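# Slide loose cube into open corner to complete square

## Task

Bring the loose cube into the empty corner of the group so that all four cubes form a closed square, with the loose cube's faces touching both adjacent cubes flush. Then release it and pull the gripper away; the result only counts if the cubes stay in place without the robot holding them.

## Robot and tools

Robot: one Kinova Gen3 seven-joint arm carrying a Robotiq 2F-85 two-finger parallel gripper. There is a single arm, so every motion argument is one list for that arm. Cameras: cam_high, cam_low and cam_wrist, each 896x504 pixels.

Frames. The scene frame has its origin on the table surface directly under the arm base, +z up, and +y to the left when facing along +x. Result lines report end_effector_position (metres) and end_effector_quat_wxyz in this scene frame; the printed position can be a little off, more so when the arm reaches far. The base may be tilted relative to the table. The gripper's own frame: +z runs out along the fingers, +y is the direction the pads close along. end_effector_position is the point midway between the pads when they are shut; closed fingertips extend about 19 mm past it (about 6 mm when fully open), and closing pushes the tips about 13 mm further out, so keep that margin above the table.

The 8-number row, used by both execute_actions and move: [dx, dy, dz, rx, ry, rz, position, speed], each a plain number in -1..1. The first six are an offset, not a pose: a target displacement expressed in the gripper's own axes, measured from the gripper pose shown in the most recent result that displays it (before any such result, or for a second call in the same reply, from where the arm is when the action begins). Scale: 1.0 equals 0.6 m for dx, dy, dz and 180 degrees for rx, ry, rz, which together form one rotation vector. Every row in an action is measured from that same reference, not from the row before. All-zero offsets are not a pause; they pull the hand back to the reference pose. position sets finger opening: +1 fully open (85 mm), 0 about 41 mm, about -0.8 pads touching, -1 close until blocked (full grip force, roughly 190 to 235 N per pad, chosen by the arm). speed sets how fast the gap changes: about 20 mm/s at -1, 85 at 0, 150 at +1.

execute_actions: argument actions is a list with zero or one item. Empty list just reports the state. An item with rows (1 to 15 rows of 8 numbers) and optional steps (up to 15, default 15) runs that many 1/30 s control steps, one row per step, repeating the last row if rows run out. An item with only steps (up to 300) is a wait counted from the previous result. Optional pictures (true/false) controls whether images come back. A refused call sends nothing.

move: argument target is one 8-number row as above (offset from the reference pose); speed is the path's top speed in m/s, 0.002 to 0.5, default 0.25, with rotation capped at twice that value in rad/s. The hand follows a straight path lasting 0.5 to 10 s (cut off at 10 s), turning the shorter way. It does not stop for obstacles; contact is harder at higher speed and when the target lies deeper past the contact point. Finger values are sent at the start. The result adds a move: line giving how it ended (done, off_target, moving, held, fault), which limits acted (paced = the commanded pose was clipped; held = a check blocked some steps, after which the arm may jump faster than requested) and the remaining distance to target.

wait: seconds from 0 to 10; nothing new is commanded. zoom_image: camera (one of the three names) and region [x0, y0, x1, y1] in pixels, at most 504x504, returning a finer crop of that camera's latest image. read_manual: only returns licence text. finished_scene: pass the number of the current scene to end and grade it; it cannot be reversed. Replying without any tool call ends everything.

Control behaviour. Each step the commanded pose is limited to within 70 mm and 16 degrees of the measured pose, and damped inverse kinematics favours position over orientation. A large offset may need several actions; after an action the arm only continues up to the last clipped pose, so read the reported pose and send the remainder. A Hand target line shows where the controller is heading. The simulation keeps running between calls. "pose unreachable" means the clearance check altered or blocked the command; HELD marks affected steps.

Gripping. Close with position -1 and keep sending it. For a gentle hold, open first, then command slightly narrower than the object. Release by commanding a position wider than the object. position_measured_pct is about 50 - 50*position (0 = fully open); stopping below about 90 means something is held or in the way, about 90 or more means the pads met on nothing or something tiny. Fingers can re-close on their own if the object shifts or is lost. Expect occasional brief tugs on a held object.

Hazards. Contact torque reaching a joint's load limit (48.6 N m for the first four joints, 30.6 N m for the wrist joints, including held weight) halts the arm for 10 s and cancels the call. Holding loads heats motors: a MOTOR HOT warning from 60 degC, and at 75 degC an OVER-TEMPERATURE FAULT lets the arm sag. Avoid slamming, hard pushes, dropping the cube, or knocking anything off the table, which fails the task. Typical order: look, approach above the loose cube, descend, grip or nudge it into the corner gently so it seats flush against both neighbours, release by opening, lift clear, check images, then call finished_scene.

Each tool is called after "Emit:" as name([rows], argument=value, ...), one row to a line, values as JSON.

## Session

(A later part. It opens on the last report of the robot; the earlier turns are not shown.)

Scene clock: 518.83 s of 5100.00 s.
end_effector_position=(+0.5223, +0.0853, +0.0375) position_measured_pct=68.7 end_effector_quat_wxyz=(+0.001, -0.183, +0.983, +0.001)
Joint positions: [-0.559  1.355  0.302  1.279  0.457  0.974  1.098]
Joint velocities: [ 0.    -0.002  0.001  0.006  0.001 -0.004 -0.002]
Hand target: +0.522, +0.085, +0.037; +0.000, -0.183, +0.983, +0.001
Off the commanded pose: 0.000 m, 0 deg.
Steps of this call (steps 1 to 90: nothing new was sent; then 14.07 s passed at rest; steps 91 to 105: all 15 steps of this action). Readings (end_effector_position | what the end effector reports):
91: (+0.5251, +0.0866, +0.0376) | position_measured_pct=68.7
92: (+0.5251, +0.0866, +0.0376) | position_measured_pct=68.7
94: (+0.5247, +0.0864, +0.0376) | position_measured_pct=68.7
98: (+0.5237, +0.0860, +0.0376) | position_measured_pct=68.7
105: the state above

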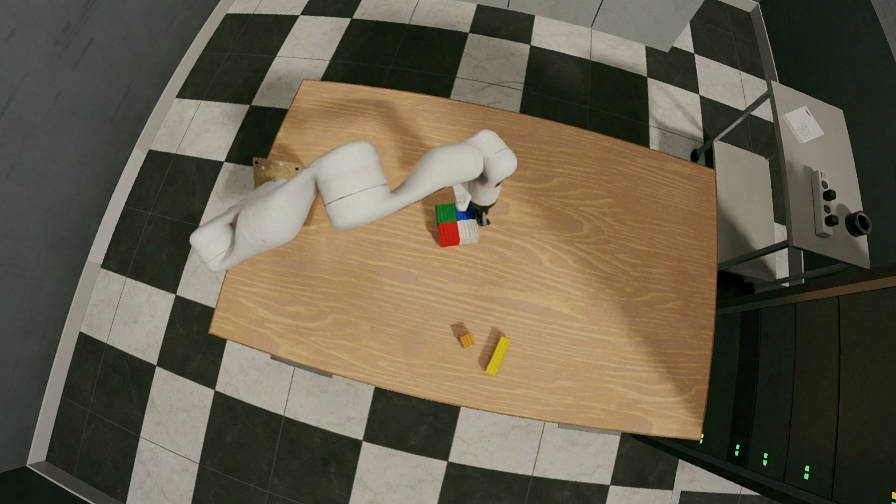

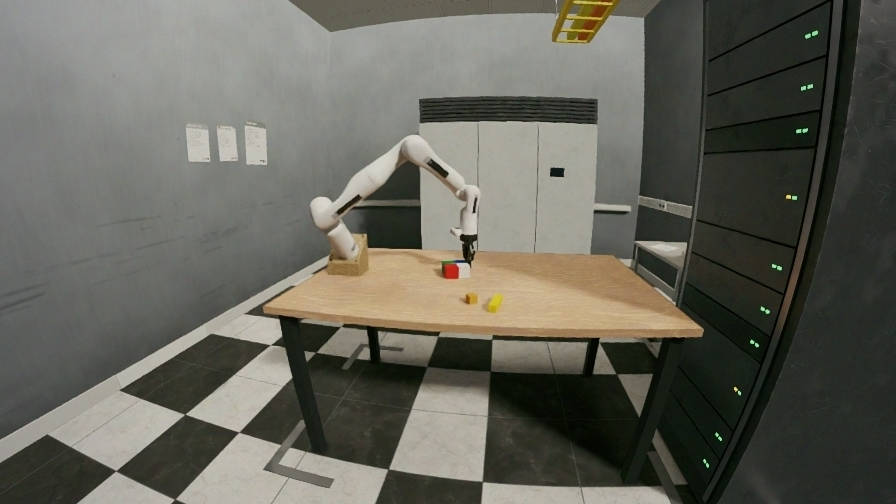

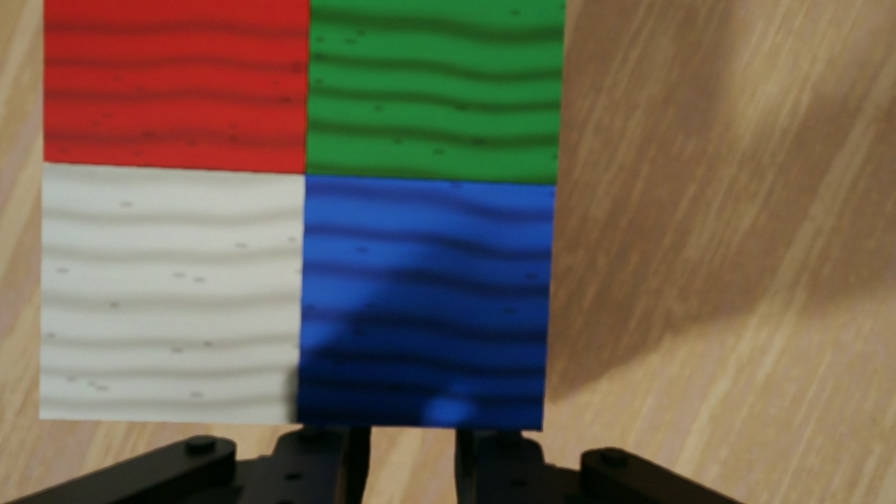

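Emit:
execute_actions([
  {"rows": [[0.0003,-0.0001,0,0,0,0,-0.37,0],[0.0006,-0.0002,0,0,0,0,-0.37,0],[0.0009,-0.0003,0,0,0,0,-0.37,0],[0.0012,-0.0004,0,0,0,0,-0.37,0]], "steps": 12},
])

Emit:
zoom_image(camera="cam_wrist", region=[200, 60, 600, 460])

Scene clock: 539.90 s of 5100.00 s.
end_effector_position=(+0.5219, +0.0850, +0.0376) position_measured_pct=68.7 end_effector_quat_wxyz=(+0.001, -0.183, +0.983, +0.001)
Joint positions: [-0.559  1.354  0.303  1.282  0.457  0.972  1.097]
Joint velocities: [-0.001 -0.     0.    -0.    -0.    -0.     0.   ]
Hand target: +0.522, +0.085, +0.038; +0.001, -0.183, +0.983, +0.001
Off the commanded pose: 0.000 m, 0 deg.
Steps of this call (steps 1 to 90: nothing new was sent; then 17.67 s passed at rest; steps 91 to 102: all 12 steps of this action). Readings (end_effector_position | what the end effector reports):
91: (+0.5222, +0.0852, +0.0375) | position_measured_pct=68.7
92: (+0.5222, +0.0852, +0.0376) | position_measured_pct=68.7
94: (+0.5220, +0.0851, +0.0376) | position_measured_pct=68.7
98: (+0.5219, +0.0850, +0.0376) | position_measured_pct=68.7
102: the state above

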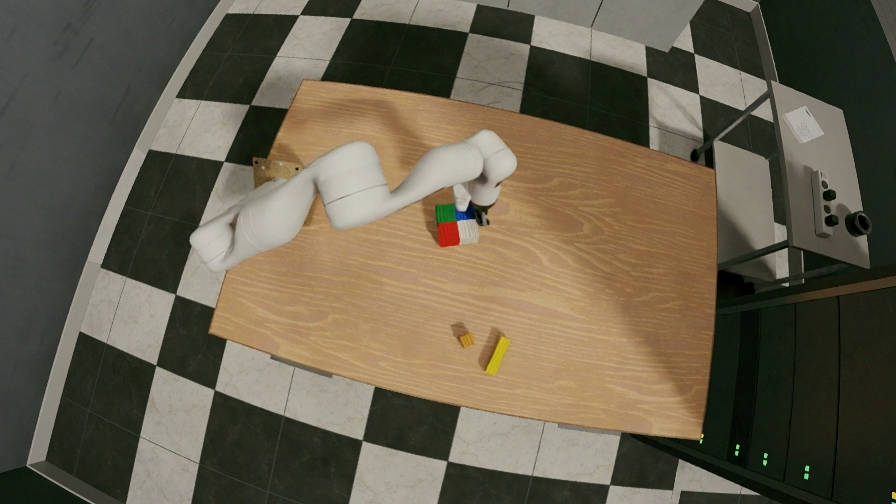

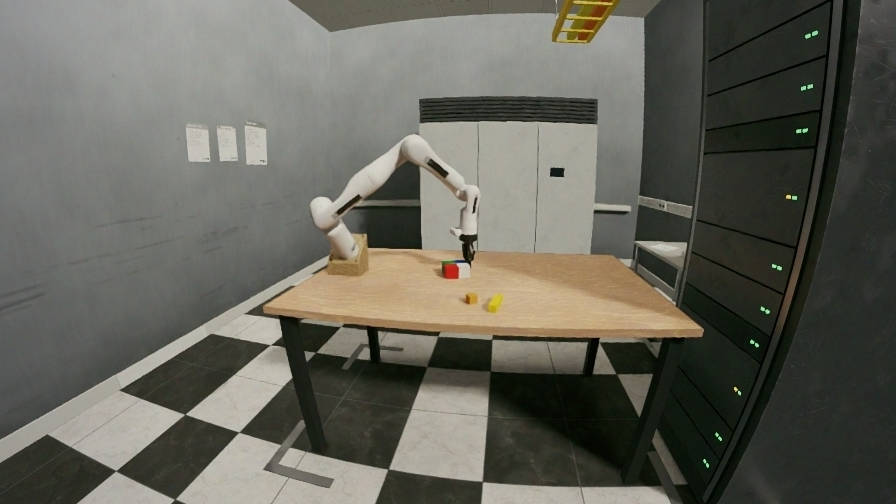

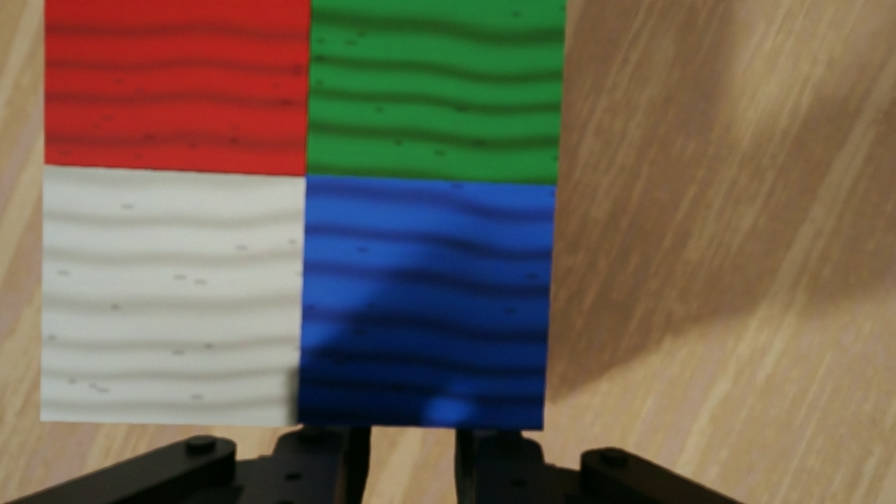

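Region (200, 60, 600, 460) of cam_wrist's 896x504 image, scaled by 1.260.

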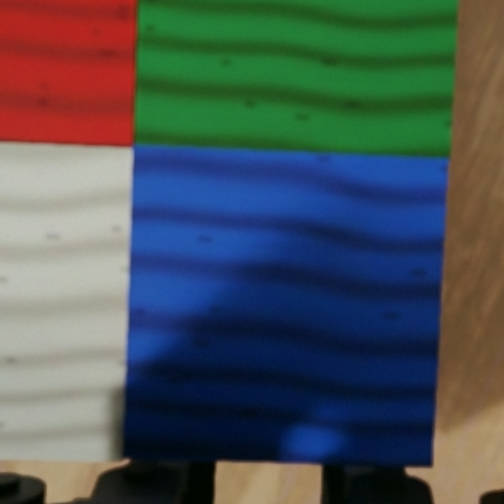

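Emit:
move(target=[-0.03, 0, 0, 0, 0, 0, -0.37, 0], speed=0.05)

Scene clock: 548.33 s of 5100.00 s.
end_effector_position=(+0.5388, +0.0914, +0.0380) position_measured_pct=68.7 end_effector_quat_wxyz=(+0.001, -0.183, +0.983, +0.001)
Joint positions: [-0.541  1.384  0.297  1.196  0.45   1.019  1.124]
Joint velocities: [ 0.004  0.004  0.    -0.004 -0.     0.001  0.001]
Hand target: +0.539, +0.091, +0.038; +0.001, -0.183, +0.983, +0.001
Off the commanded pose: 0.000 m, 0 deg.
After step 90, 4.70 s passed at rest.
move: done

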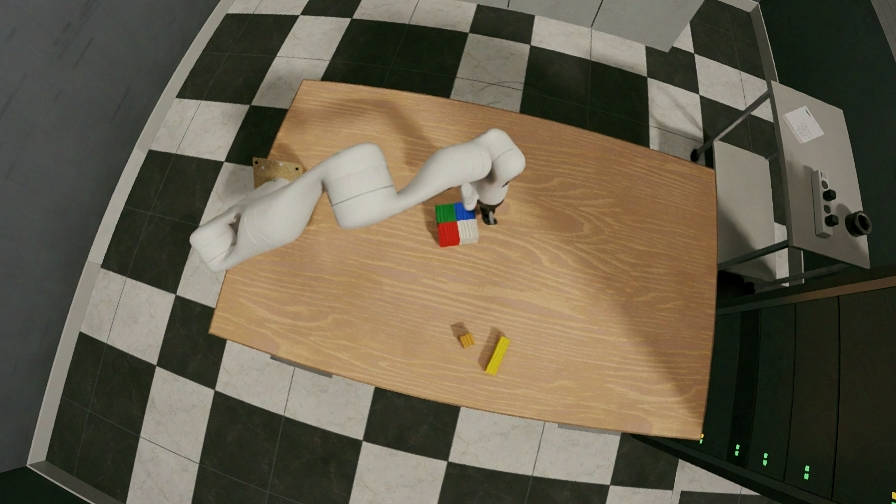

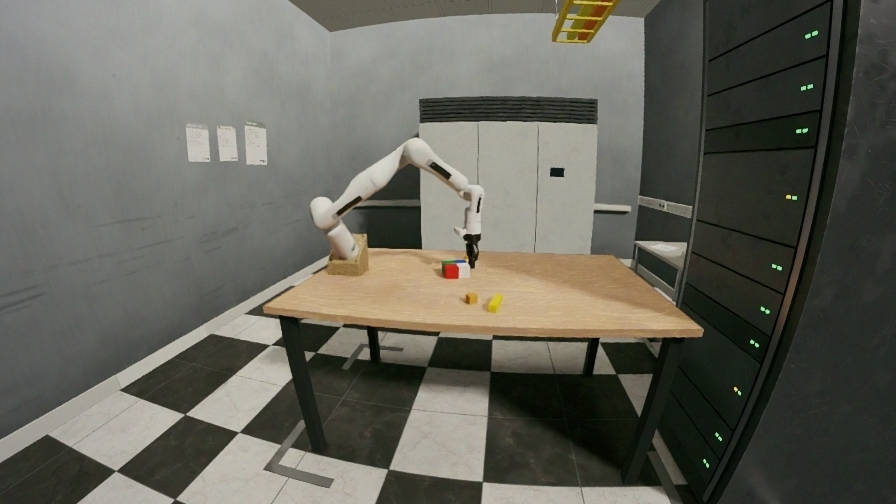

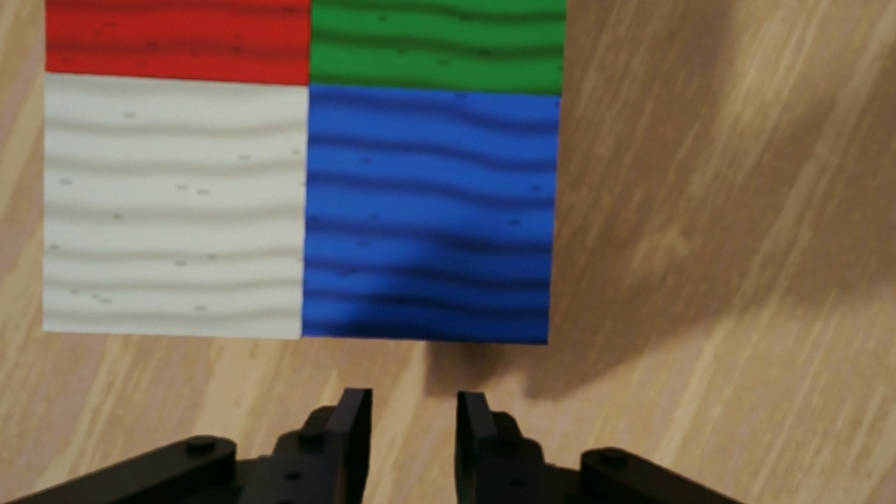

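Emit:
zoom_image(camera="cam_wrist", region=[240, 50, 600, 360])

Region (240, 50, 600, 360) of cam_wrist's 896x504 image, scaled by 1.400; it fills the top 434 rows of this view, and the rest is white.

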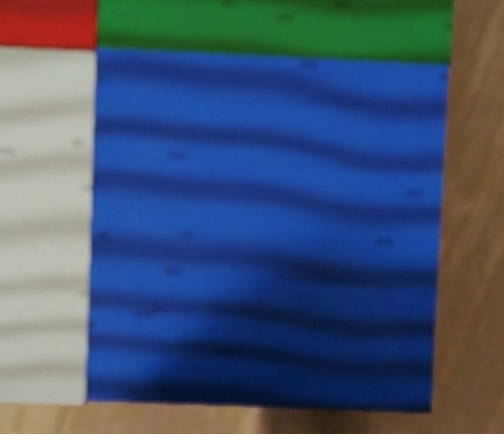

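Emit:
move(target=[0, 0, -0.28, 0, 0, 0, 1, 0], speed=0.2)

Scene clock: 558.00 s of 5100.00 s.
end_effector_position=(+0.5382, +0.0908, +0.2058) position_measured_pct=0.0 end_effector_quat_wxyz=(+0.001, -0.183, +0.983, +0.001)
Joint positions: [-0.669  1.242  0.265  1.016  0.385  1.376  1.185]
Joint velocities: [-0.     0.002 -0.    -0.001  0.     0.001  0.   ]
Hand target: +0.538, +0.091, +0.206; +0.001, -0.183, +0.983, +0.001
Off the commanded pose: 0.000 m, 0 deg.
After step 90, 5.43 s passed at rest.
move: done

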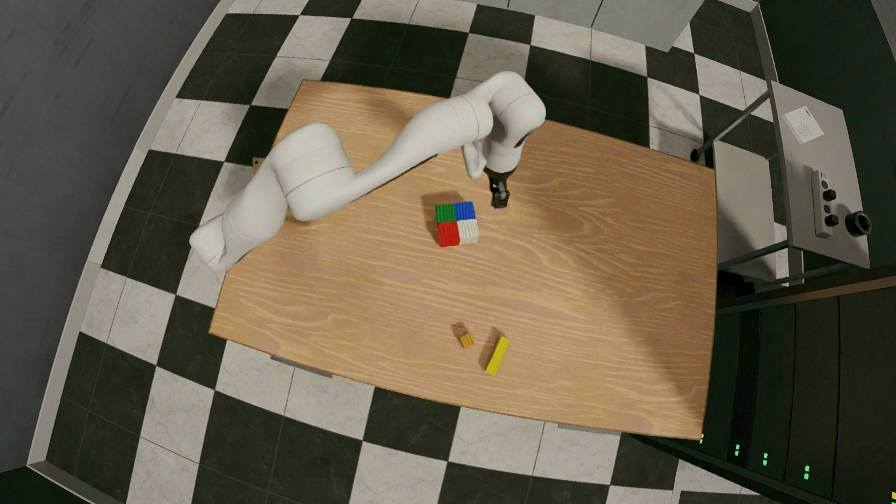

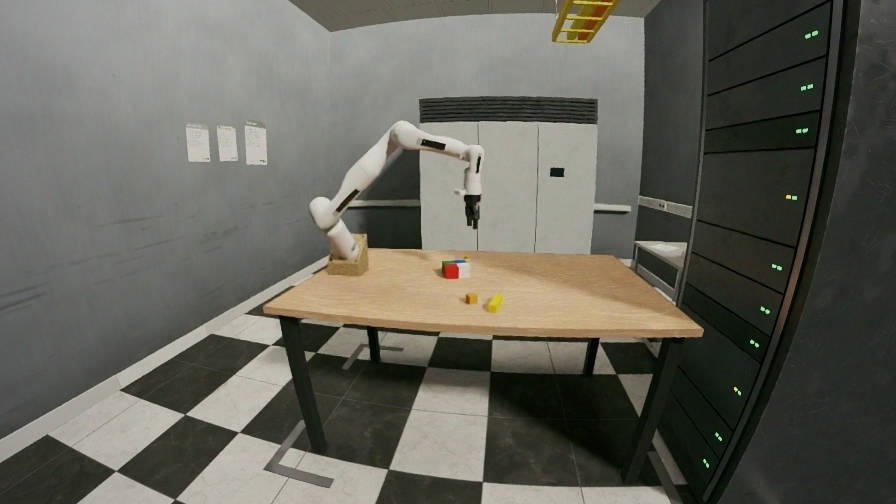

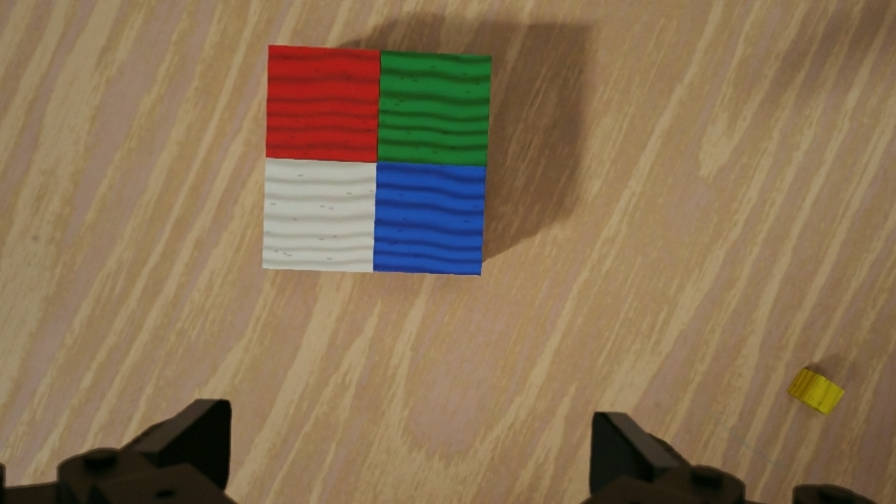

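Emit:
zoom_image(camera="cam_wrist", region=[250, 35, 510, 285])

Region (250, 35, 510, 285) of cam_wrist's 896x504 image, scaled by 1.938; it fills the top 485 rows of this view, and the rest is white.

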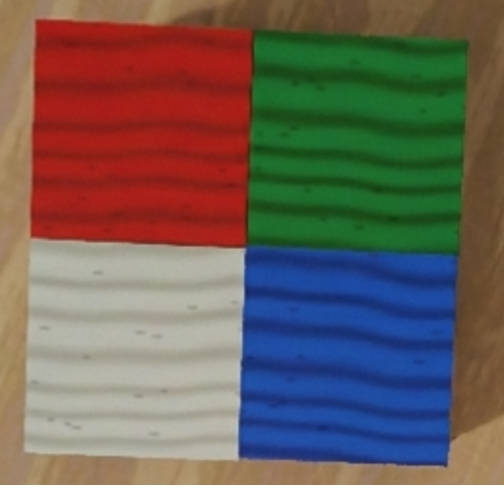

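Emit:
finished_scene(scene=1)

The scene is finished: the task was done.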